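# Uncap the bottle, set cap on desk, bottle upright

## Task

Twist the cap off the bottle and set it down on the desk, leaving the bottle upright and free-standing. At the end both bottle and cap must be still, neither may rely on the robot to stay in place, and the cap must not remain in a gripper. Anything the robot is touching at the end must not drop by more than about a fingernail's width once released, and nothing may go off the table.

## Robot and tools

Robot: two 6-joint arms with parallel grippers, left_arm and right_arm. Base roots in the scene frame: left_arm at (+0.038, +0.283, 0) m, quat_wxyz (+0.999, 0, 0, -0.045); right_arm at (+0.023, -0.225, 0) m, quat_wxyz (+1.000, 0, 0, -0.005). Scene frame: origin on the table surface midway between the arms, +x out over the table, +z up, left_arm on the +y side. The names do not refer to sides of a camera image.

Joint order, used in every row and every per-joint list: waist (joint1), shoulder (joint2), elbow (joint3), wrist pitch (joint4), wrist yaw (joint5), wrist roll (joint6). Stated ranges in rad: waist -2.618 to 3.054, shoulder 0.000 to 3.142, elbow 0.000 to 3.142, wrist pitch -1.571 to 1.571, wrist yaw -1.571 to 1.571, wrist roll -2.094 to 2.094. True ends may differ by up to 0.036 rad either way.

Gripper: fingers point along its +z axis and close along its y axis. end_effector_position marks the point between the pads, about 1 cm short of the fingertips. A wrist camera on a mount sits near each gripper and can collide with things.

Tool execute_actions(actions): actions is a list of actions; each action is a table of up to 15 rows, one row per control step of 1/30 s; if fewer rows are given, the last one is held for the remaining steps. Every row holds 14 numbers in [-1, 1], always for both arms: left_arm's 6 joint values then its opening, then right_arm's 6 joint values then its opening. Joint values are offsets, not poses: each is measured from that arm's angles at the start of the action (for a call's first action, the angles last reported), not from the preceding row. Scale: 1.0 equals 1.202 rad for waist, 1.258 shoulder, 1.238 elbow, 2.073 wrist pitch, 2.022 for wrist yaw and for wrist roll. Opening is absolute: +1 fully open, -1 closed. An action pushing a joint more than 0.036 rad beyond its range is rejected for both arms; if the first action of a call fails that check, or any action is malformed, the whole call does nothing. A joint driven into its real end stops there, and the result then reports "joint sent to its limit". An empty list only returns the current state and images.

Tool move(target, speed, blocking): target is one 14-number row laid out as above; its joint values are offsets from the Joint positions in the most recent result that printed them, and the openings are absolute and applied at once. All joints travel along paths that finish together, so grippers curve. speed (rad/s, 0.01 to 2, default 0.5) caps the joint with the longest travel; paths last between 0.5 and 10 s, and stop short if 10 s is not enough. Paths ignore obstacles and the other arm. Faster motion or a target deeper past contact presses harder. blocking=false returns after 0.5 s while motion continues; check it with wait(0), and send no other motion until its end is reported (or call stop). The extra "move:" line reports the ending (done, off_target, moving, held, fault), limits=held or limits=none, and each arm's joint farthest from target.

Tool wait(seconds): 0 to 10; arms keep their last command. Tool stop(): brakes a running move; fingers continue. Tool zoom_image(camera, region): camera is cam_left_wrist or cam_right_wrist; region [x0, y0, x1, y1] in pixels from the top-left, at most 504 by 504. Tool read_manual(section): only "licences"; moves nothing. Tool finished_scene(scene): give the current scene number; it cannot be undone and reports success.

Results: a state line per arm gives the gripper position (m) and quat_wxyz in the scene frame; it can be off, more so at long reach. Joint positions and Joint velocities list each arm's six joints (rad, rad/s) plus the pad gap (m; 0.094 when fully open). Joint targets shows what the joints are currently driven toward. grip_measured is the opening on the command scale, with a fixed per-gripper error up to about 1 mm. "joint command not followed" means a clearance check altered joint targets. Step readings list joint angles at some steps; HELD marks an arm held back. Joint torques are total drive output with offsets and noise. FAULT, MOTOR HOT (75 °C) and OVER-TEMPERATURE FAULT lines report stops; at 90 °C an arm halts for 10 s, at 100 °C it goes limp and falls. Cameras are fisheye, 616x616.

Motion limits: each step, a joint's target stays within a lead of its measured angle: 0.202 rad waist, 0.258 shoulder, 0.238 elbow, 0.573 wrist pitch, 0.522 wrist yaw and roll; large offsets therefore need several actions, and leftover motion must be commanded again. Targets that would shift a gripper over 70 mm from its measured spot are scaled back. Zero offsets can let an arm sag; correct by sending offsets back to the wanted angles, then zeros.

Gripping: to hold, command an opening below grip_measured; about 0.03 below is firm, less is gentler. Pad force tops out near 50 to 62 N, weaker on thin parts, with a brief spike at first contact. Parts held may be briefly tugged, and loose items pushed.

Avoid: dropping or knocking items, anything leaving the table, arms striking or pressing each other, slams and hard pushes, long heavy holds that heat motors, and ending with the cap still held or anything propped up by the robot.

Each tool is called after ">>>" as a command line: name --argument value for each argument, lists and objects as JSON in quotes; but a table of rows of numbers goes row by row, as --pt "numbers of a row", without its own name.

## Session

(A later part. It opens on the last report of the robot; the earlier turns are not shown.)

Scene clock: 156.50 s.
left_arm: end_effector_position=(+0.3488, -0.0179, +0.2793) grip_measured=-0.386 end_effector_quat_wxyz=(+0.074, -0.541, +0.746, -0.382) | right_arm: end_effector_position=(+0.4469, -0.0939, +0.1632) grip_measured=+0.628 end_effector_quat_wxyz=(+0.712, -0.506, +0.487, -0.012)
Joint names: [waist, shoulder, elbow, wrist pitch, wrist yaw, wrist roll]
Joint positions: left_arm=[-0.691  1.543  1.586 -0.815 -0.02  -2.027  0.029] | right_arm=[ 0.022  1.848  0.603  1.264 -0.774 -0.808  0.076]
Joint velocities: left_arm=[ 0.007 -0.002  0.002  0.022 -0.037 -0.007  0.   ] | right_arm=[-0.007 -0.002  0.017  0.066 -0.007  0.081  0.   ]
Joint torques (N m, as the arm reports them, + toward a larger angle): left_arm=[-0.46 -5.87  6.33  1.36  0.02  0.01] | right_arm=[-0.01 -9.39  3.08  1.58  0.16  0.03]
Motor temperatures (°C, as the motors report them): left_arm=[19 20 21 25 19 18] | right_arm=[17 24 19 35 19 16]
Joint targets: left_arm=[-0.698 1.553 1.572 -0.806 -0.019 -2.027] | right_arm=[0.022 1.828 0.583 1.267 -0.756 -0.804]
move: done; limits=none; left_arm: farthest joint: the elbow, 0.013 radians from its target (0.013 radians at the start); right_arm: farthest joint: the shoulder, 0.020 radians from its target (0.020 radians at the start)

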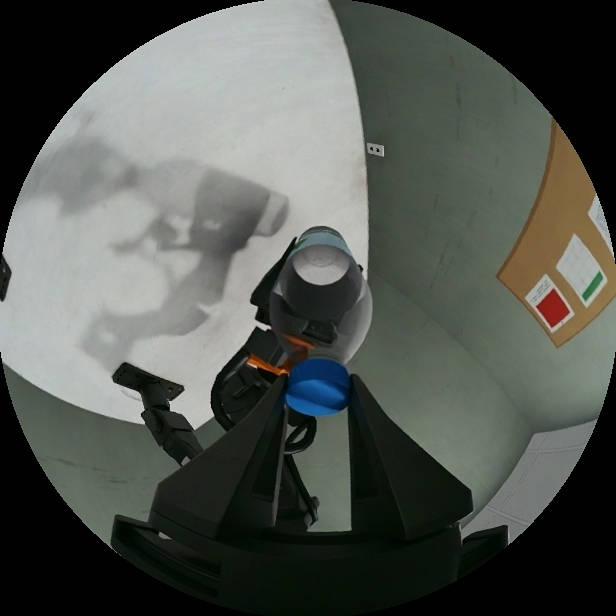

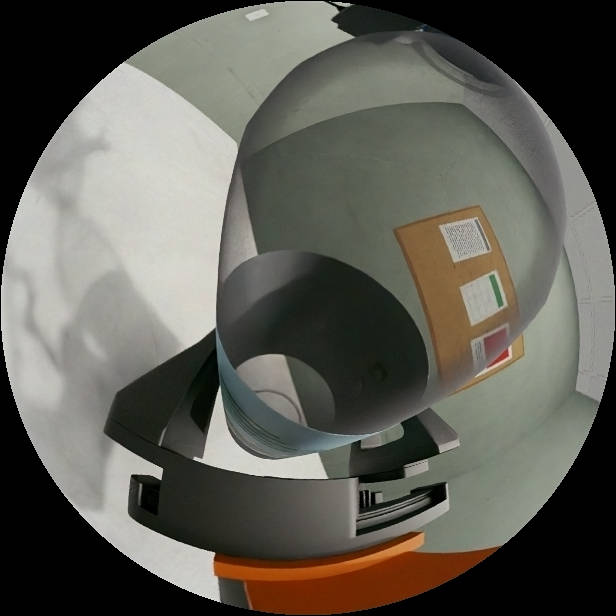

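Looks still attached. Another cycle.

>>> move --target '[-0.006,0.008,-0.011,0.004,0,0,-0.1, 0,-0.016,-0.016,0.001,0,0,0.58]'

>>> move --target '[-0.006,0.008,-0.011,0.004,0,1,-0.1, 0,-0.016,-0.016,0.001,0,0,0.58]' --speed 2

>>> move --target '[-0.006,0.008,-0.011,0.004,0,1,-0.1, 0,-0.016,-0.016,0.001,0,0,0.58]' --speed 2

>>> move --target '[-0.006,0.008,-0.011,0.004,0,0,-0.42, 0,-0.016,-0.016,0.001,0,0,0.58]'

>>> move --target '[-0.006,0.008,-0.011,0.004,0,-1,-0.42, 0,-0.016,-0.016,0.001,0,0,0.58]' --speed 1.5

>>> move --target '[-0.006,0.008,-0.011,0.004,0,-1,-0.42, 0,-0.016,-0.016,0.001,0,0,0.58]' --speed 1.5

Scene clock: 163.93 s.
left_arm: end_effector_position=(+0.3489, -0.0179, +0.2794) grip_measured=-0.102 end_effector_quat_wxyz=(+0.074, -0.541, +0.746, -0.382) | right_arm: end_effector_position=(+0.4470, -0.0939, +0.1632) grip_measured=+0.628 end_effector_quat_wxyz=(+0.712, -0.506, +0.487, -0.012)
Joint names: [waist, shoulder, elbow, wrist pitch, wrist yaw, wrist roll]
Joint positions: left_arm=[-0.691  1.543  1.586 -0.815 -0.02  -2.027  0.042] | right_arm=[ 0.022  1.848  0.603  1.264 -0.774 -0.808  0.076]
Joint velocities: left_arm=[ 0.007  0.012  0.002  0.037 -0.022 -0.066 -0.   ] | right_arm=[ 0.002 -0.007 -0.022  0.022 -0.007  0.066  0.   ]
Joint torques (N m, as the arm reports them, + toward a larger angle): left_arm=[-0.46 -5.92  6.36  1.35  0.02 -0.01] | right_arm=[-0.02 -9.38  3.1   1.56  0.    0.  ]
Motor temperatures (°C, as the motors report them): left_arm=[19 20 21 25 19 18] | right_arm=[17 24 19 35 19 16]
Joint targets: left_arm=[-0.698 1.553 1.572 -0.807 -0.020 -2.027] | right_arm=[0.022 1.828 0.583 1.266 -0.774 -0.808]
move: done; limits=none; left_arm: farthest joint: the elbow, 0.013 radians from its target (0.013 radians at the start); right_arm: farthest joint: the shoulder, 0.020 radians from its target (0.020 radians at the start)

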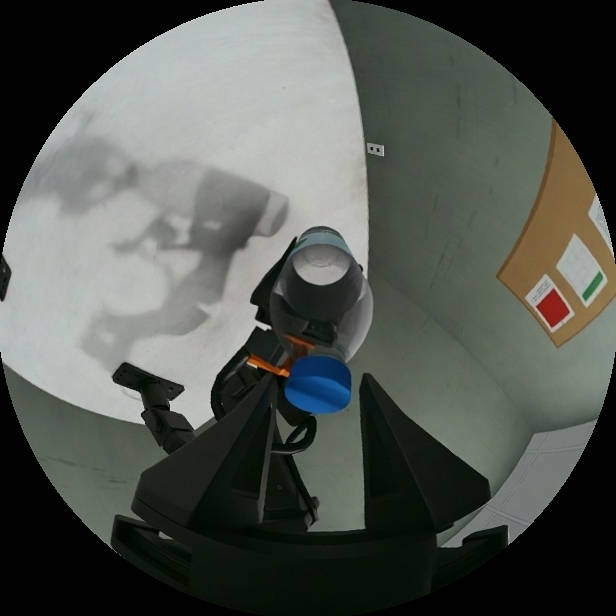

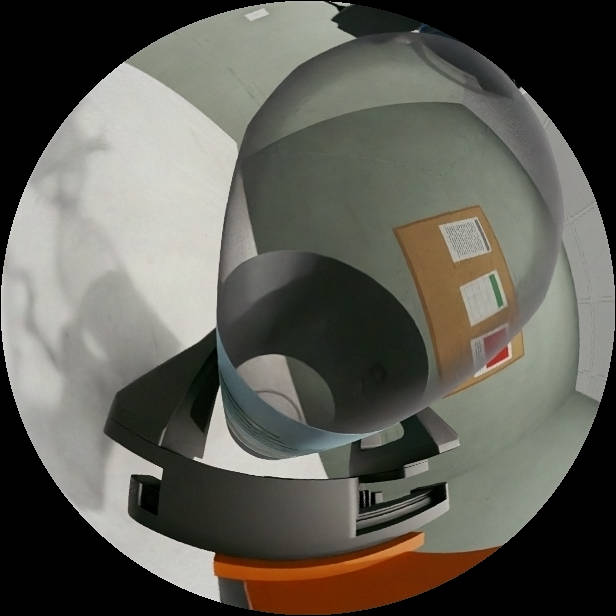

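Scene clock: 166.13 s.
left_arm: end_effector_position=(+0.3489, -0.0179, +0.2794) grip_measured=-0.101 end_effector_quat_wxyz=(+0.362, +0.342, +0.856, -0.141) | right_arm: end_effector_position=(+0.4470, -0.0939, +0.1632) grip_measured=+0.628 end_effector_quat_wxyz=(+0.712, -0.506, +0.487, -0.013)
Joint names: [waist, shoulder, elbow, wrist pitch, wrist yaw, wrist roll]
Joint positions: left_arm=[-0.691  1.543  1.586 -0.815 -0.02  -0.012  0.042] | right_arm=[ 0.022  1.848  0.603  1.264 -0.774 -0.809  0.076]
Joint velocities: left_arm=[ 0.007 -0.007  0.007  0.007 -0.037 -0.007 -0.   ] | right_arm=[-0.022 -0.007 -0.007 -0.037 -0.037 -0.022 -0.   ]
Joint torques (N m, as the arm reports them, + toward a larger angle): left_arm=[-0.55 -5.95  6.36  1.35  0.01  0.05] | right_arm=[ 0.03 -9.36  3.13  1.55  0.01 -0.01]
Motor temperatures (°C, as the motors report them): left_arm=[19 20 21 25 19 18] | right_arm=[17 24 19 35 19 16]
Joint targets: left_arm=[-0.698 1.553 1.572 -0.807 -0.020 -0.005] | right_arm=[0.022 1.828 0.583 1.266 -0.774 -0.809]
move: done; limits=none; left_arm: farthest joint: the elbow, 0.013 radians from its target (0.013 radians at the start); right_arm: farthest joint: the shoulder, 0.020 radians from its target (0.020 radians at the start)

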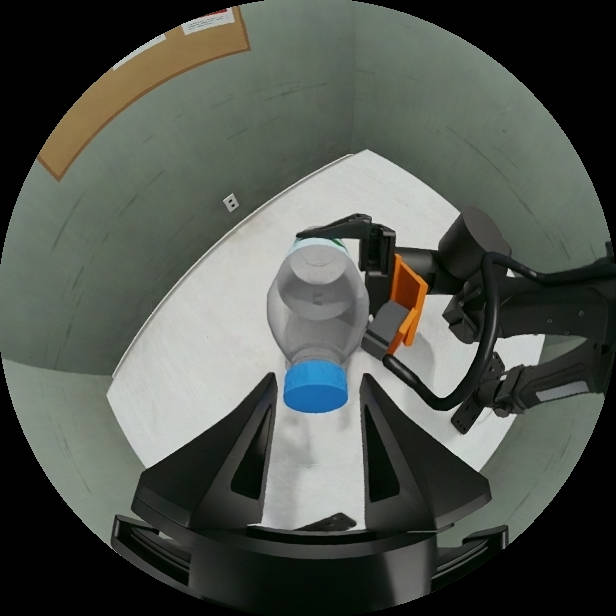

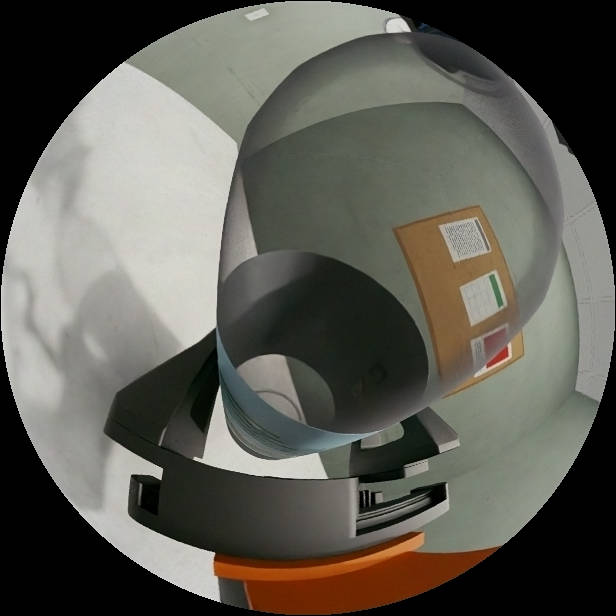

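Scene clock: 168.33 s.
left_arm: end_effector_position=(+0.3489, -0.0179, +0.2794) grip_measured=-0.101 end_effector_quat_wxyz=(+0.312, +0.906, +0.166, +0.231) | right_arm: end_effector_position=(+0.4470, -0.0939, +0.1632) grip_measured=+0.628 end_effector_quat_wxyz=(+0.712, -0.506, +0.487, -0.013)
Joint names: [waist, shoulder, elbow, wrist pitch, wrist yaw, wrist roll]
Joint positions: left_arm=[-0.691  1.543  1.586 -0.815 -0.02   2.008  0.042] | right_arm=[ 0.022  1.848  0.603  1.264 -0.774 -0.809  0.076]
Joint velocities: left_arm=[-0.002  0.007 -0.002  0.022  0.051 -0.095 -0.   ] | right_arm=[-0.002  0.002 -0.007 -0.037 -0.022 -0.007  0.   ]
Joint torques (N m, as the arm reports them, + toward a larger angle): left_arm=[-0.52 -5.94  6.37  1.35  0.    0.01] | right_arm=[ 0.02 -9.42  3.12  1.56  0.02  0.  ]
Motor temperatures (°C, as the motors report them): left_arm=[19 20 21 25 19 18] | right_arm=[17 24 19 35 19 16]
Joint targets: left_arm=[-0.698 1.553 1.572 -0.807 -0.020 2.009] | right_arm=[0.022 1.828 0.583 1.266 -0.774 -0.809]
move: done; limits=none; left_arm: farthest joint: the elbow, 0.013 radians from its target (0.013 radians at the start); right_arm: farthest joint: the shoulder, 0.020 radians from its target (0.020 radians at the start)

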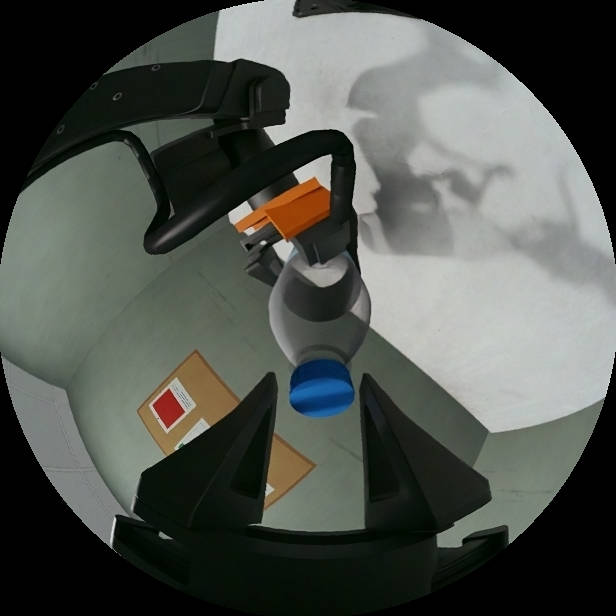

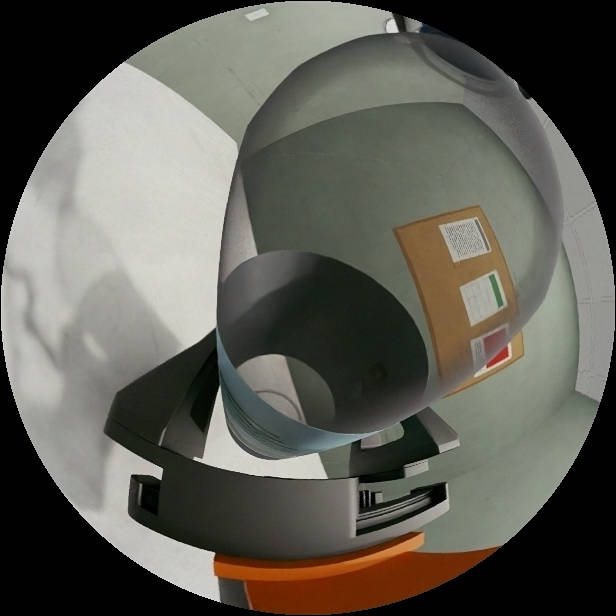

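Scene clock: 169.03 s.
left_arm: end_effector_position=(+0.3489, -0.0179, +0.2794) grip_measured=-0.386 end_effector_quat_wxyz=(+0.312, +0.906, +0.165, +0.232) | right_arm: end_effector_position=(+0.4470, -0.0939, +0.1632) grip_measured=+0.628 end_effector_quat_wxyz=(+0.712, -0.506, +0.487, -0.013)
Joint names: [waist, shoulder, elbow, wrist pitch, wrist yaw, wrist roll]
Joint positions: left_arm=[-0.691  1.543  1.586 -0.815 -0.02   2.009  0.029] | right_arm=[ 0.022  1.848  0.603  1.264 -0.774 -0.809  0.076]
Joint velocities: left_arm=[-0.027 -0.007  0.002 -0.007 -0.022  0.007  0.001] | right_arm=[-0.017 -0.002 -0.017 -0.081 -0.081 -0.037  0.001]
Joint torques (N m, as the arm reports them, + toward a larger angle): left_arm=[-0.53 -5.98  6.34  1.35  0.01 -0.01] | right_arm=[ 0.   -9.37  3.1   1.56  0.01 -0.01]
Motor temperatures (°C, as the motors report them): left_arm=[19 20 21 25 19 18] | right_arm=[17 24 19 35 19 16]
Joint targets: left_arm=[-0.698 1.553 1.572 -0.807 -0.020 2.009] | right_arm=[0.022 1.828 0.583 1.266 -0.774 -0.809]
move: done; limits=none; left_arm: farthest joint: the elbow, 0.013 radians from its target (0.013 radians at the start); right_arm: farthest joint: the shoulder, 0.020 radians from its target (0.020 radians at the start)

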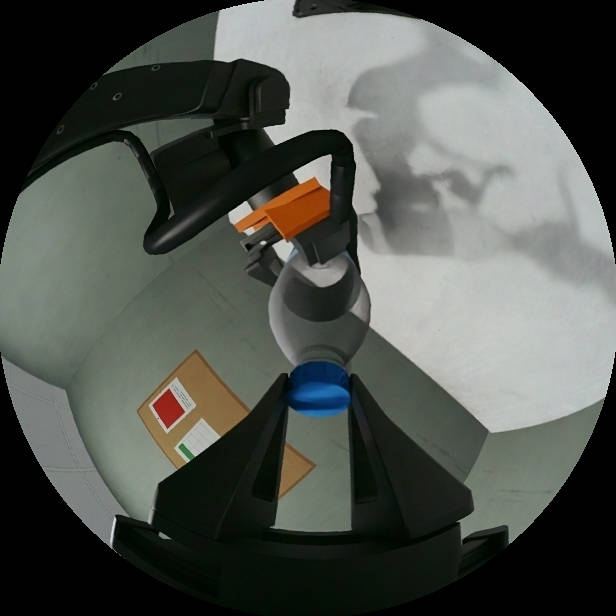

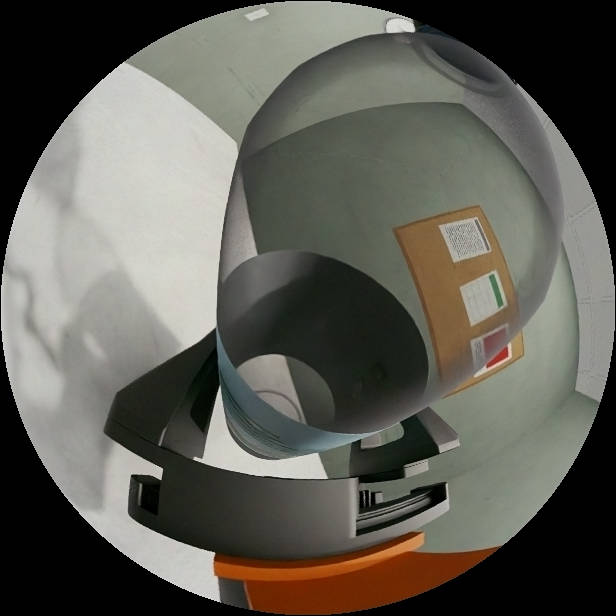

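Scene clock: 171.47 s.
left_arm: end_effector_position=(+0.3495, -0.0172, +0.2794) grip_measured=-0.386 end_effector_quat_wxyz=(+0.363, +0.344, +0.855, -0.138) | right_arm: end_effector_position=(+0.4470, -0.0939, +0.1632) grip_measured=+0.628 end_effector_quat_wxyz=(+0.712, -0.508, +0.485, -0.015)
Joint names: [waist, shoulder, elbow, wrist pitch, wrist yaw, wrist roll]
Joint positions: left_arm=[-0.691  1.543  1.586 -0.815 -0.026 -0.006  0.029] | right_arm=[ 0.022  1.848  0.603  1.264 -0.774 -0.817  0.076]
Joint velocities: left_arm=[ 0.007  0.002 -0.007  0.095 -0.022 -0.022  0.002] | right_arm=[ 0.007 -0.002 -0.012  0.007 -0.007 -0.037 -0.   ]
Joint torques (N m, as the arm reports them, + toward a larger angle): left_arm=[-0.51 -5.93  6.29  1.35  0.06 -0.07] | right_arm=[ 0.   -9.42  3.11  1.56  0.01  0.06]
Motor temperatures (°C, as the motors report them): left_arm=[19 20 21 25 19 18] | right_arm=[17 24 19 35 19 16]
Joint targets: left_arm=[-0.698 1.553 1.572 -0.807 -0.020 -0.013] | right_arm=[0.022 1.828 0.583 1.266 -0.774 -0.809]
move: done; limits=none; left_arm: farthest joint: the elbow, 0.013 radians from its target (0.013 radians at the start); right_arm: farthest joint: the shoulder, 0.020 radians from its target (0.020 radians at the start)

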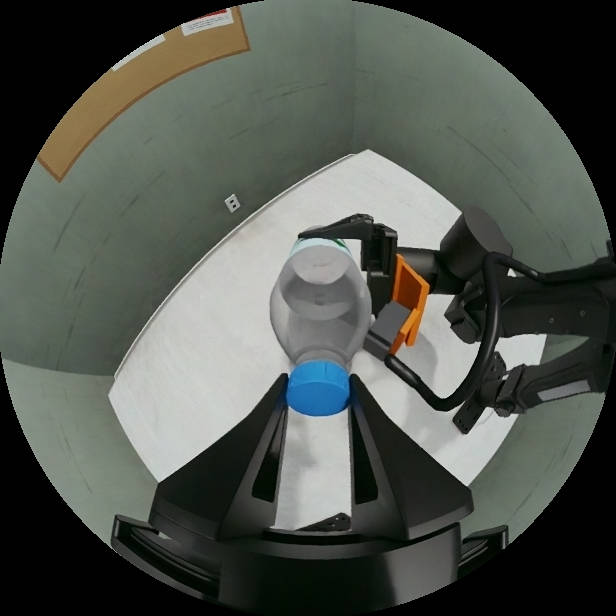

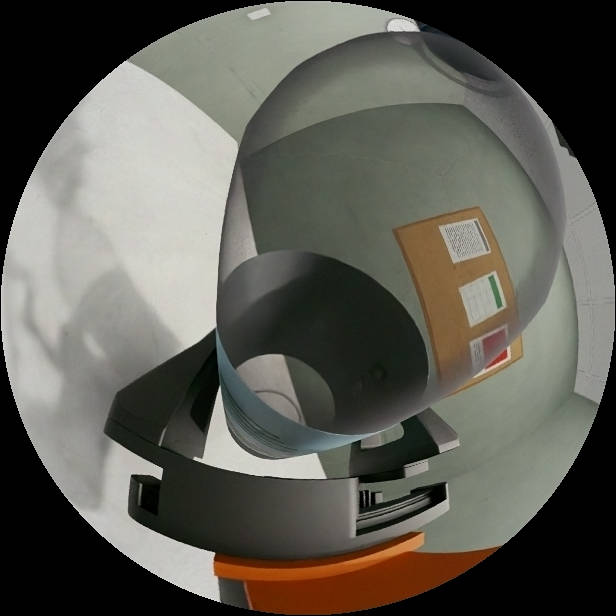

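Scene clock: 173.90 s.
left_arm: end_effector_position=(+0.3501, -0.0161, +0.2791) grip_measured=-0.386 end_effector_quat_wxyz=(+0.079, -0.543, +0.745, -0.380) | right_arm: end_effector_position=(+0.4475, -0.0945, +0.1632) grip_measured=+0.628 end_effector_quat_wxyz=(+0.712, -0.507, +0.486, -0.017)
Joint names: [waist, shoulder, elbow, wrist pitch, wrist yaw, wrist roll]
Joint positions: left_arm=[-0.691  1.543  1.586 -0.817 -0.032 -2.026  0.029] | right_arm=[ 0.022  1.848  0.603  1.264 -0.769 -0.817  0.076]
Joint velocities: left_arm=[ 0.012 -0.012 -0.002 -0.037  0.007 -0.095  0.   ] | right_arm=[-0.012  0.002 -0.012 -0.007 -0.051  0.007  0.   ]
Joint torques (N m, as the arm reports them, + toward a larger angle): left_arm=[-0.5  -5.89  6.4   1.37  0.06 -0.01] | right_arm=[ 0.   -9.39  3.12  1.56 -0.02  0.  ]
Motor temperatures (°C, as the motors report them): left_arm=[19 20 21 25 19 18] | right_arm=[17 24 19 35 19 16]
Joint targets: left_arm=[-0.698 1.553 1.572 -0.807 -0.026 -2.028] | right_arm=[0.022 1.828 0.583 1.266 -0.774 -0.817]
move: done; limits=none; left_arm: farthest joint: the elbow, 0.013 radians from its target (0.013 radians at the start); right_arm: farthest joint: the shoulder, 0.020 radians from its target (0.020 radians at the start)

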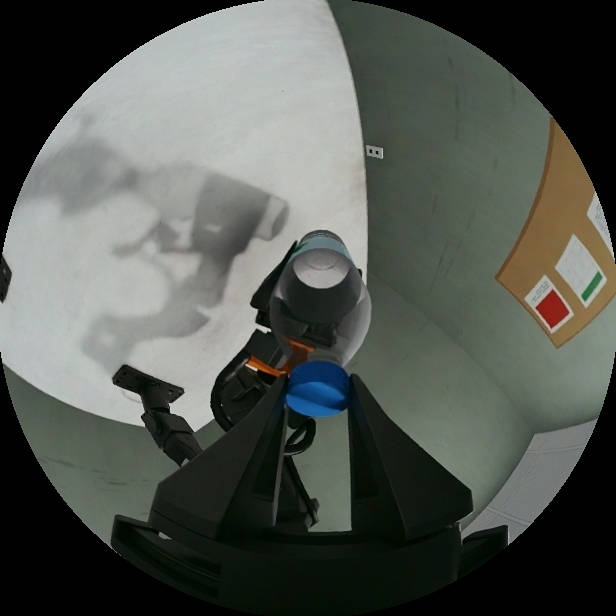

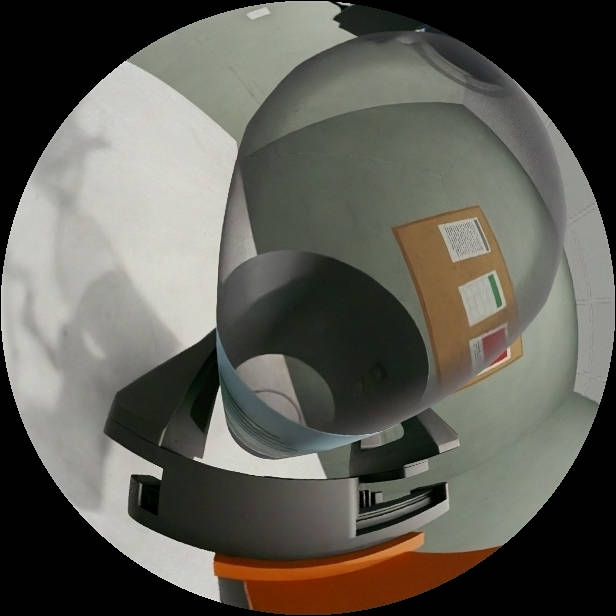

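>>> move --target '[-0.006,-0.052,0.077,-0.053,0,0,-0.42, 0,-0.016,-0.016,0.001,0,0,0.58]' --speed 0.1

Scene clock: 179.20 s.
left_arm: end_effector_position=(+0.3382, -0.0041, +0.3049) grip_measured=-0.386 end_effector_quat_wxyz=(+0.080, -0.542, +0.743, -0.385) | right_arm: end_effector_position=(+0.4475, -0.0945, +0.1632) grip_measured=+0.628 end_effector_quat_wxyz=(+0.712, -0.508, +0.485, -0.019)
Joint names: [waist, shoulder, elbow, wrist pitch, wrist yaw, wrist roll]
Joint positions: left_arm=[-0.691  1.504  1.648 -0.908 -0.033 -2.027  0.029] | right_arm=[ 0.022  1.848  0.603  1.264 -0.769 -0.822  0.076]
Joint velocities: left_arm=[-0.002  0.007  0.002 -0.007  0.037 -0.11  -0.   ] | right_arm=[ 0.012  0.022  0.007 -0.007  0.051  0.066 -0.   ]
Joint torques (N m, as the arm reports them, + toward a larger angle): left_arm=[-0.51 -8.09  9.58  1.12 -0.02  0.01] | right_arm=[-0.01 -9.42  3.15  1.56  0.01  0.03]
Motor temperatures (°C, as the motors report them): left_arm=[19 20 21 25 19 18] | right_arm=[17 24 19 35 19 16]
Joint targets: left_arm=[-0.698 1.478 1.681 -0.927 -0.032 -2.026] | right_arm=[0.022 1.828 0.583 1.266 -0.769 -0.817]
move: off_target (left_arm); limits=none; left_arm: farthest joint: the elbow, 0.033 radians from its target (0.096 radians at the start); right_arm: farthest joint: the shoulder, 0.020 radians from its target (0.020 radians at the start)

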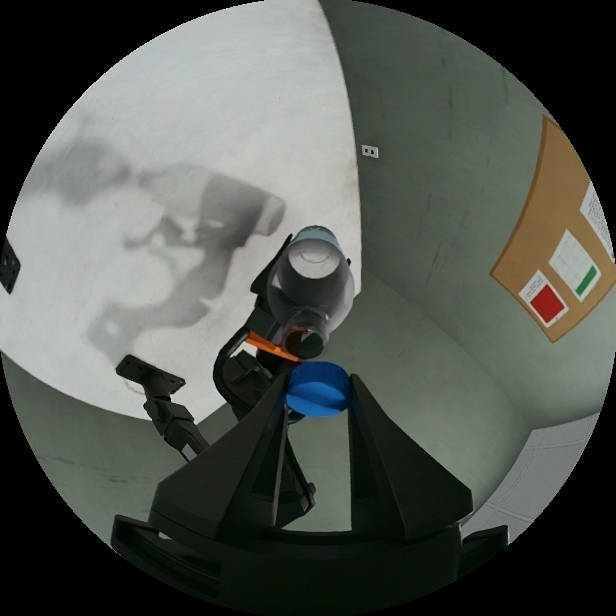

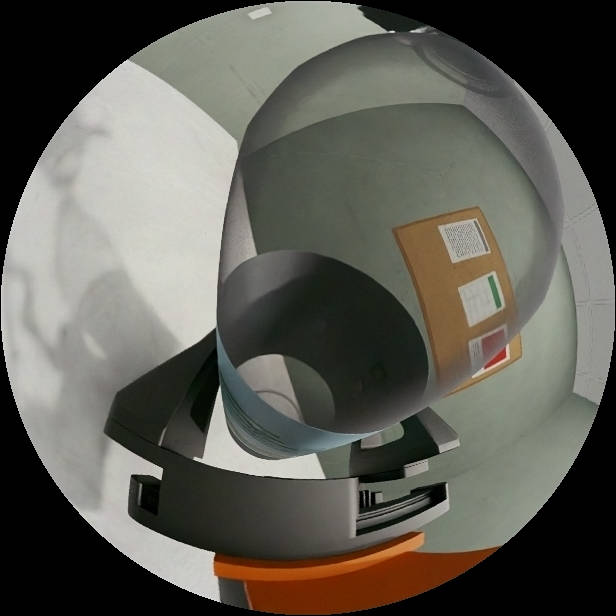

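>>> move --target '[0.58,0.195,-0.425,-0.035,0.016,0,-0.42, 0,0.155,-0.03,0.104,0.382,0.405,0.58]' --speed 0.6

Scene clock: 188.57 s.
left_arm: end_effector_position=(+0.3372, +0.2599, +0.0388) grip_measured=-0.386 end_effector_quat_wxyz=(-0.001, +0.826, -0.564, -0.001) | right_arm: end_effector_position=(+0.4993, -0.2169, +0.1257) grip_measured=+0.628 end_effector_quat_wxyz=(+0.715, -0.011, +0.699, +0.001)
Joint names: [waist, shoulder, elbow, wrist pitch, wrist yaw, wrist roll]
Joint positions: left_arm=[ 0.006  1.743  1.132 -0.96  -0.003 -2.027  0.029] | right_arm=[ 0.022  2.029  0.586  1.465 -0.005 -0.014  0.076]
Joint velocities: left_arm=[-0.022 -0.007 -0.007 -0.022 -0.022 -0.095 -0.001] | right_arm=[-0.007 -0.012 -0.007  0.022 -0.022 -0.066 -0.001]
Joint torques (N m, as the arm reports them, + toward a larger angle): left_arm=[ 0.18 -6.79  5.24 -0.14  0.02  0.  ] | right_arm=[-0.01 -7.67  2.15  1.83  0.08  0.09]
Motor temperatures (°C, as the motors report them): left_arm=[19 21 22 25 19 18] | right_arm=[17 24 19 36 19 16]
Joint targets: left_arm=[0.007 1.749 1.122 -0.980 -0.001 -2.027] | right_arm=[0.022 2.043 0.566 1.480 0.003 -0.003]
move: done; limits=none; left_arm: farthest joint: the wrist pitch, 0.020 radians from its target (0.072 radians at the start); right_arm: farthest joint: the elbow, 0.020 radians from its target (0.037 radians at the start)

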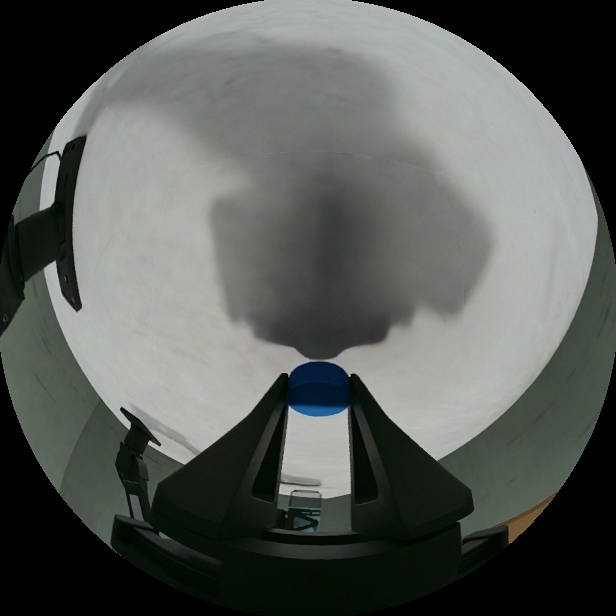

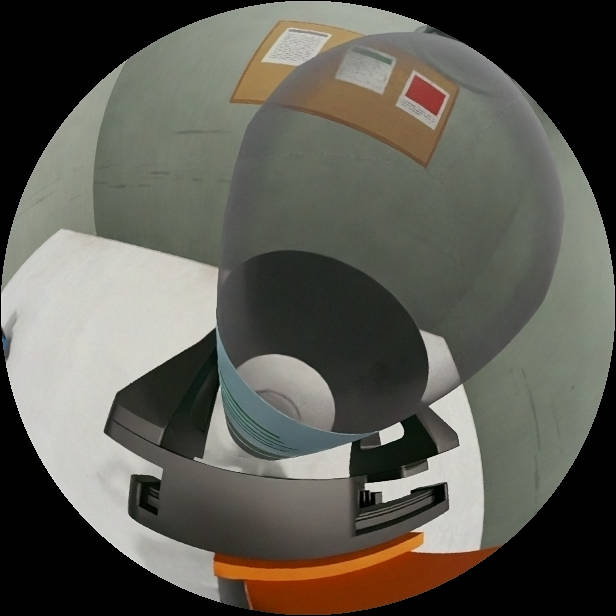

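>>> move --target '[0,0.082,-0.008,0.056,0,0,-0.42, 0,0.053,-0.016,0.032,0,0,0.58]' --speed 0.1

Scene clock: 196.37 s.
left_arm: end_effector_position=(+0.3509, +0.2587, +0.0182) grip_measured=-0.386 end_effector_quat_wxyz=(-0.004, +0.826, -0.564, +0.003) | right_arm: end_effector_position=(+0.4991, -0.2170, +0.1160) grip_measured=+0.628 end_effector_quat_wxyz=(+0.716, -0.011, +0.698, +0.001)
Joint names: [waist, shoulder, elbow, wrist pitch, wrist yaw, wrist roll]
Joint positions: left_arm=[ 0.006  1.815  1.132 -0.879 -0.003 -2.027  0.029] | right_arm=[ 0.022  2.078  0.586  1.517 -0.005 -0.013  0.076]
Joint velocities: left_arm=[ 0.007 -0.002 -0.007 -0.168 -0.022  0.037  0.   ] | right_arm=[-0.032 -0.007  0.022 -0.081  0.037 -0.007 -0.   ]
Joint torques (N m, as the arm reports them, + toward a larger angle): left_arm=[ 0.08 -5.36  5.15  0.39  0.    0.01] | right_arm=[ 0.01 -7.63  1.91  1.83  0.02 -0.01]
Motor temperatures (°C, as the motors report them): left_arm=[19 21 22 24 19 18] | right_arm=[17 23 18 37 19 16]
Joint targets: left_arm=[0.006 1.846 1.122 -0.844 -0.004 -2.027] | right_arm=[0.022 2.095 0.566 1.532 -0.005 -0.014]
move: off_target (left_arm); limits=none; left_arm: farthest joint: the wrist pitch, 0.035 radians from its target (0.116 radians at the start); right_arm: farthest joint: the elbow, 0.020 radians from its target (0.020 radians at the start)

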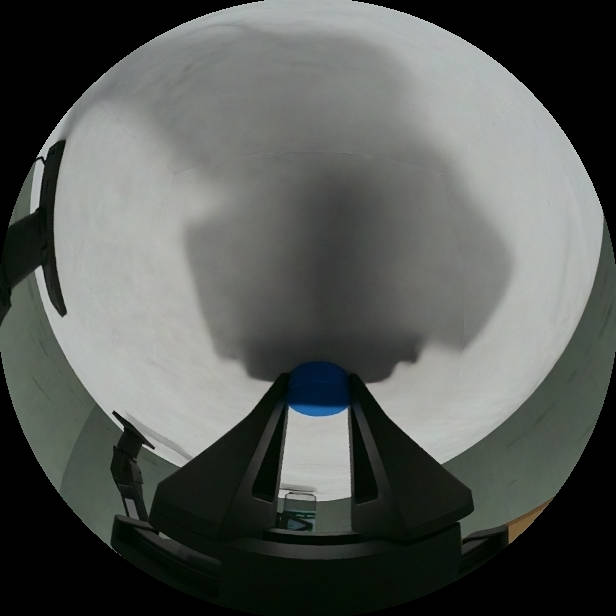

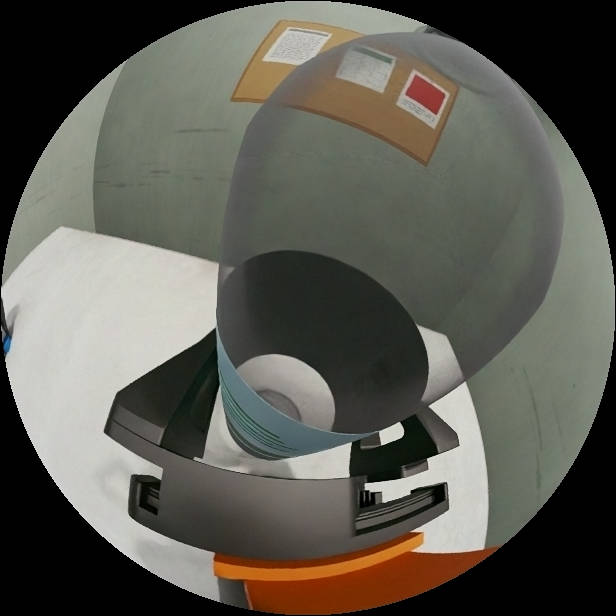

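Left has touched down; release it. Lower the right a bit more.

>>> move --target '[0,0,0,0,0,0,0.1, 0,0.03,-0.016,0.012,0,0,0.58]' --speed 0.05

Scene clock: 201.67 s.
left_arm: end_effector_position=(+0.3511, +0.2587, +0.0182) grip_measured=+0.098 end_effector_quat_wxyz=(-0.004, +0.826, -0.564, +0.003) | right_arm: end_effector_position=(+0.4990, -0.2170, +0.1095) grip_measured=+0.628 end_effector_quat_wxyz=(+0.712, -0.011, +0.702, +0.001)
Joint names: [waist, shoulder, elbow, wrist pitch, wrist yaw, wrist roll]
Joint positions: left_arm=[ 0.006  1.815  1.132 -0.878 -0.003 -2.027  0.052] | right_arm=[ 0.022  2.098  0.586  1.527 -0.005 -0.013  0.076]
Joint velocities: left_arm=[-0.007 -0.007 -0.007 -0.007 -0.051 -0.022  0.001] | right_arm=[-0.007 -0.017 -0.002 -0.022 -0.007 -0.037  0.001]
Joint torques (N m, as the arm reports them, + toward a larger angle): left_arm=[ 0.17 -7.78  5.89  0.05  0.    0.  ] | right_arm=[ 0.02 -7.64  1.83  1.84  0.02  0.  ]
Motor temperatures (°C, as the motors report them): left_arm=[19 21 21 23 19 18] | right_arm=[17 23 18 38 19 16]
Joint targets: left_arm=[0.006 1.815 1.132 -0.879 -0.003 -2.027] | right_arm=[0.022 2.116 0.566 1.542 -0.005 -0.013]
move: done; limits=none; left_arm: farthest joint: the wrist pitch, 0.001 radians from its target (0.000 radians at the start); right_arm: farthest joint: the elbow, 0.020 radians from its target (0.020 radians at the start)

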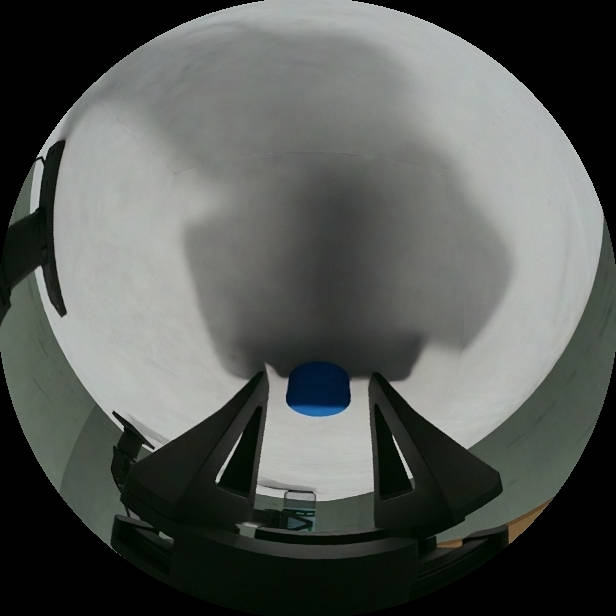

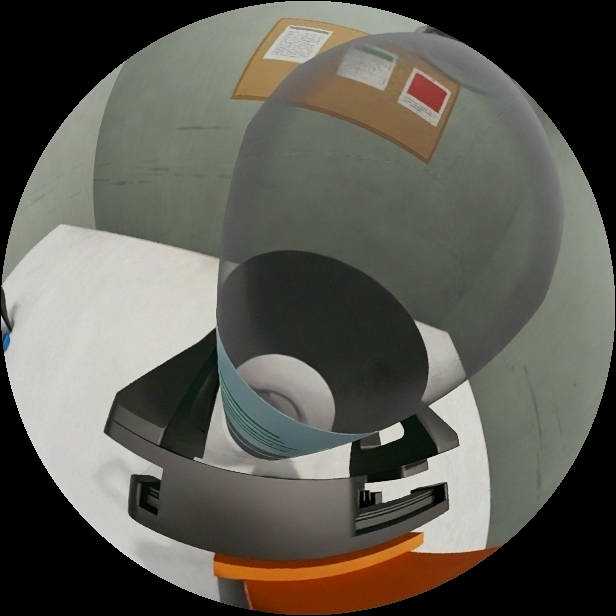

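No contact yet. Continue; lift left.

>>> move --target '[0,-0.12,0,-0.065,0,0,0.1, 0,0.03,-0.016,0.010,0,0,0.58]' --speed 0.15

Scene clock: 207.40 s.
left_arm: end_effector_position=(+0.3347, +0.2601, +0.0539) grip_measured=+0.098 end_effector_quat_wxyz=(-0.008, +0.826, -0.564, +0.011) | right_arm: end_effector_position=(+0.4987, -0.2170, +0.1090) grip_measured=+0.628 end_effector_quat_wxyz=(+0.716, -0.011, +0.698, +0.001)
Joint names: [waist, shoulder, elbow, wrist pitch, wrist yaw, wrist roll]
Joint positions: left_arm=[ 0.006  1.689  1.132 -0.986 -0.003 -2.027  0.052] | right_arm=[ 0.022  2.112  0.586  1.551 -0.005 -0.013  0.076]
Joint velocities: left_arm=[ 0.007  0.007 -0.007  0.022  0.066 -0.051  0.   ] | right_arm=[-0.002  0.007 -0.007  0.051 -0.007  0.022  0.001]
Joint torques (N m, as the arm reports them, + toward a larger angle): left_arm=[ 0.07 -8.8   6.19 -0.13  0.01  0.  ] | right_arm=[-0.02 -7.25  1.73  1.69  0.02  0.  ]
Motor temperatures (°C, as the motors report them): left_arm=[19 21 21 23 19 18] | right_arm=[17 23 18 38 19 16]
Joint targets: left_arm=[0.006 1.664 1.132 -1.013 -0.003 -2.027] | right_arm=[0.022 2.136 0.566 1.547 -0.005 -0.013]
move: off_target (left_arm, right_arm); limits=none; left_arm: farthest joint: the wrist pitch, 0.026 radians from its target (0.135 radians at the start); right_arm: farthest joint: the shoulder, 0.024 radians from its target (0.038 radians at the start)

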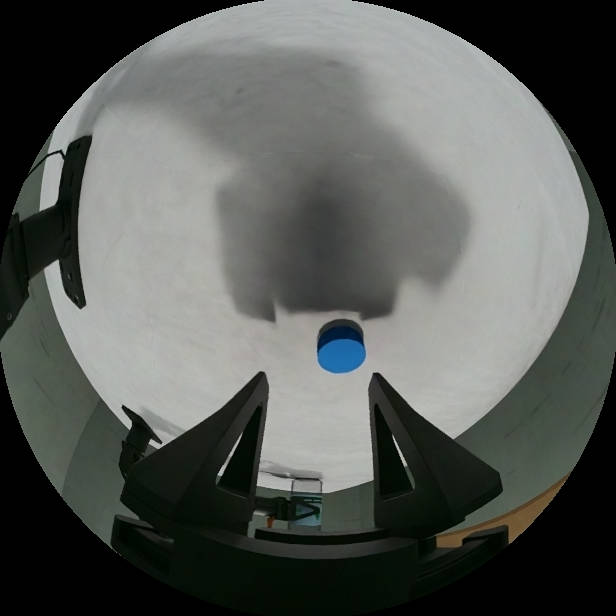

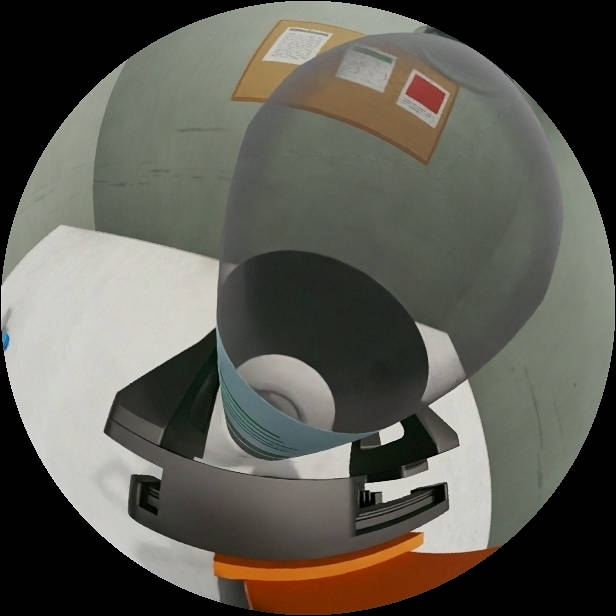

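>>> move --target '[0,-0.02,0,-0.012,0,0,0.1, 0,0,0,0,0,0,1]'

>>> move --target '[0,-0.02,0,-0.012,0,0,0.1, 0,-0.25,-0.25,0,0,0,1]' --speed 0.4

Scene clock: 213.27 s.
left_arm: end_effector_position=(+0.3346, +0.2601, +0.0539) grip_measured=+0.098 end_effector_quat_wxyz=(-0.008, +0.826, -0.564, +0.011) | right_arm: end_effector_position=(+0.4987, -0.2170, +0.1091) grip_measured=+1.000 end_effector_quat_wxyz=(+0.716, -0.011, +0.698, +0.001)
Joint names: [waist, shoulder, elbow, wrist pitch, wrist yaw, wrist roll]
Joint positions: left_arm=[ 0.006  1.689  1.132 -0.987 -0.003 -2.027  0.052] | right_arm=[ 0.022  2.112  0.586  1.551 -0.005 -0.013  0.094]
Joint velocities: left_arm=[-0.002  0.002  0.012  0.066 -0.007  0.037  0.002] | right_arm=[ 0.012 -0.022 -0.012  0.022 -0.007 -0.007  0.   ]
Joint torques (N m, as the arm reports them, + toward a larger angle): left_arm=[ 0.15 -8.79  6.19 -0.13  0.    0.03] | right_arm=[-0.01 -8.97  3.24  1.72  0.02  0.  ]
Motor temperatures (°C, as the motors report them): left_arm=[19 21 21 23 19 18] | right_arm=[17 23 18 38 19 16]
Joint targets: left_arm=[0.006 1.664 1.132 -1.011 -0.003 -2.027] | right_arm=[0.022 2.112 0.586 1.551 -0.005 -0.013]
move: off_target (left_arm); limits=none; left_arm: farthest joint: the shoulder, 0.025 radians from its target (0.025 radians at the start); right_arm: farthest joint: the waist, 0.000 radians from its target (0.000 radians at the start)

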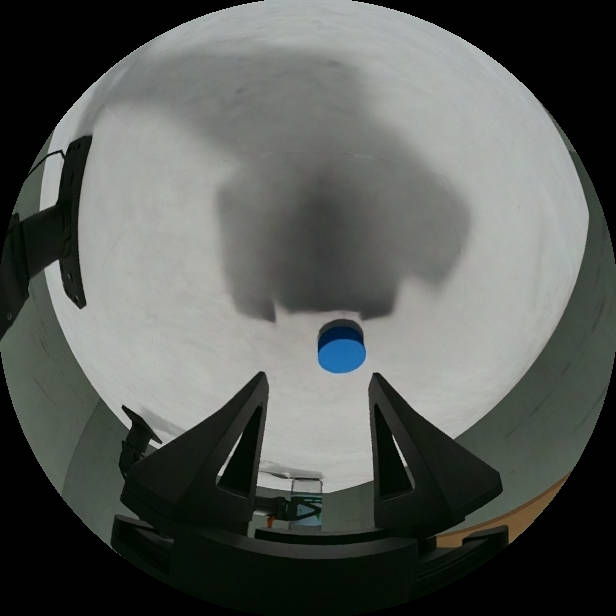

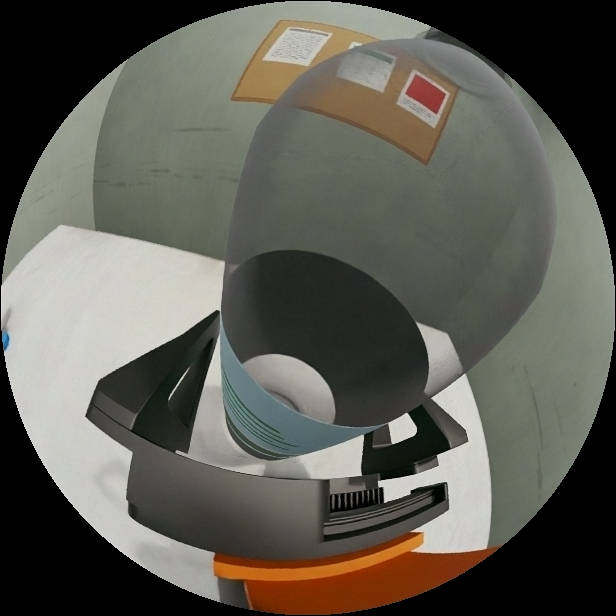

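Scene clock: 214.40 s.
left_arm: end_effector_position=(+0.3346, +0.2601, +0.0539) grip_measured=+0.098 end_effector_quat_wxyz=(-0.008, +0.826, -0.564, +0.011) | right_arm: end_effector_position=(+0.4289, -0.2179, +0.1427) grip_measured=+1.000 end_effector_quat_wxyz=(+0.720, -0.011, +0.694, +0.001)
Joint names: [waist, shoulder, elbow, wrist pitch, wrist yaw, wrist roll]
Joint positions: left_arm=[ 0.006  1.689  1.132 -0.987 -0.003 -2.027  0.052] | right_arm=[ 0.022  1.815  0.299  1.553 -0.005 -0.013  0.094]
Joint velocities: left_arm=[ 0.002 -0.007 -0.012 -0.037  0.051  0.007  0.   ] | right_arm=[-0.002 -0.002 -0.002  0.022  0.007 -0.081  0.   ]
Joint torques (N m, as the arm reports them, + toward a larger angle): left_arm=[ 0.02 -8.87  6.17 -0.14  0.    0.01] | right_arm=[-0.01 -7.66  1.57  1.69  0.01  0.  ]
Motor temperatures (°C, as the motors report them): left_arm=[19 21 21 23 19 18] | right_arm=[17 23 18 38 19 16]
Joint targets: left_arm=[0.006 1.664 1.132 -1.012 -0.003 -2.027] | right_arm=[0.022 1.797 0.276 1.551 -0.005 -0.013]
move: off_target (left_arm, right_arm); limits=none; left_arm: farthest joint: the shoulder, 0.025 radians from its target (0.025 radians at the start); right_arm: farthest joint: the elbow, 0.023 radians from its target (0.310 radians at the start)

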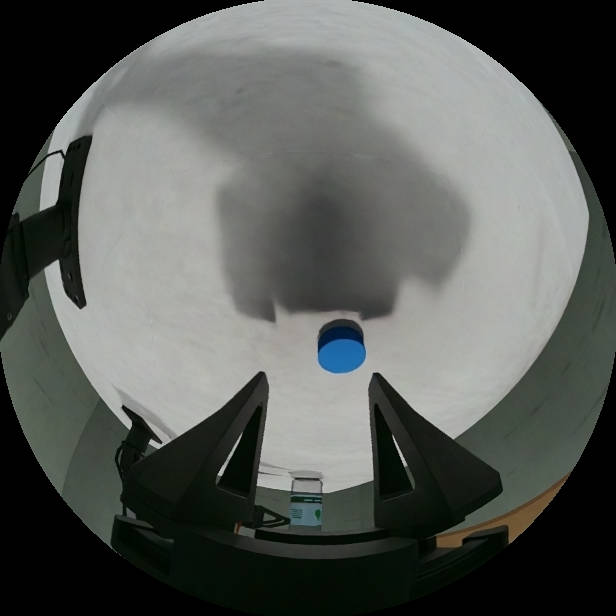

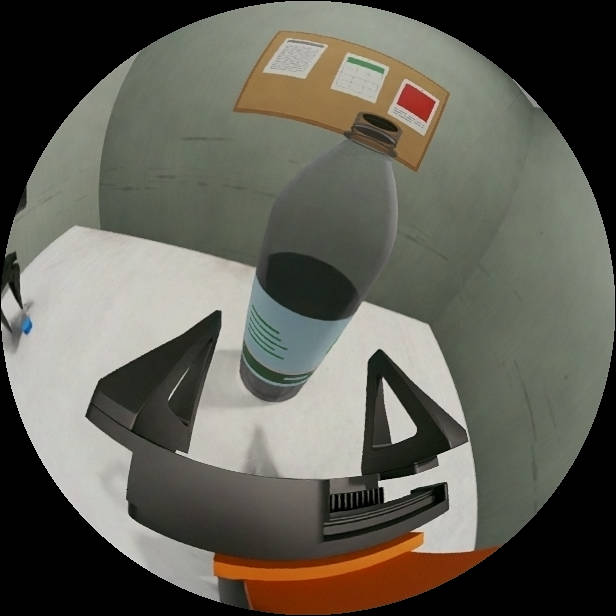

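>>> finished_scene --scene 1

The scene is finished: the task was done.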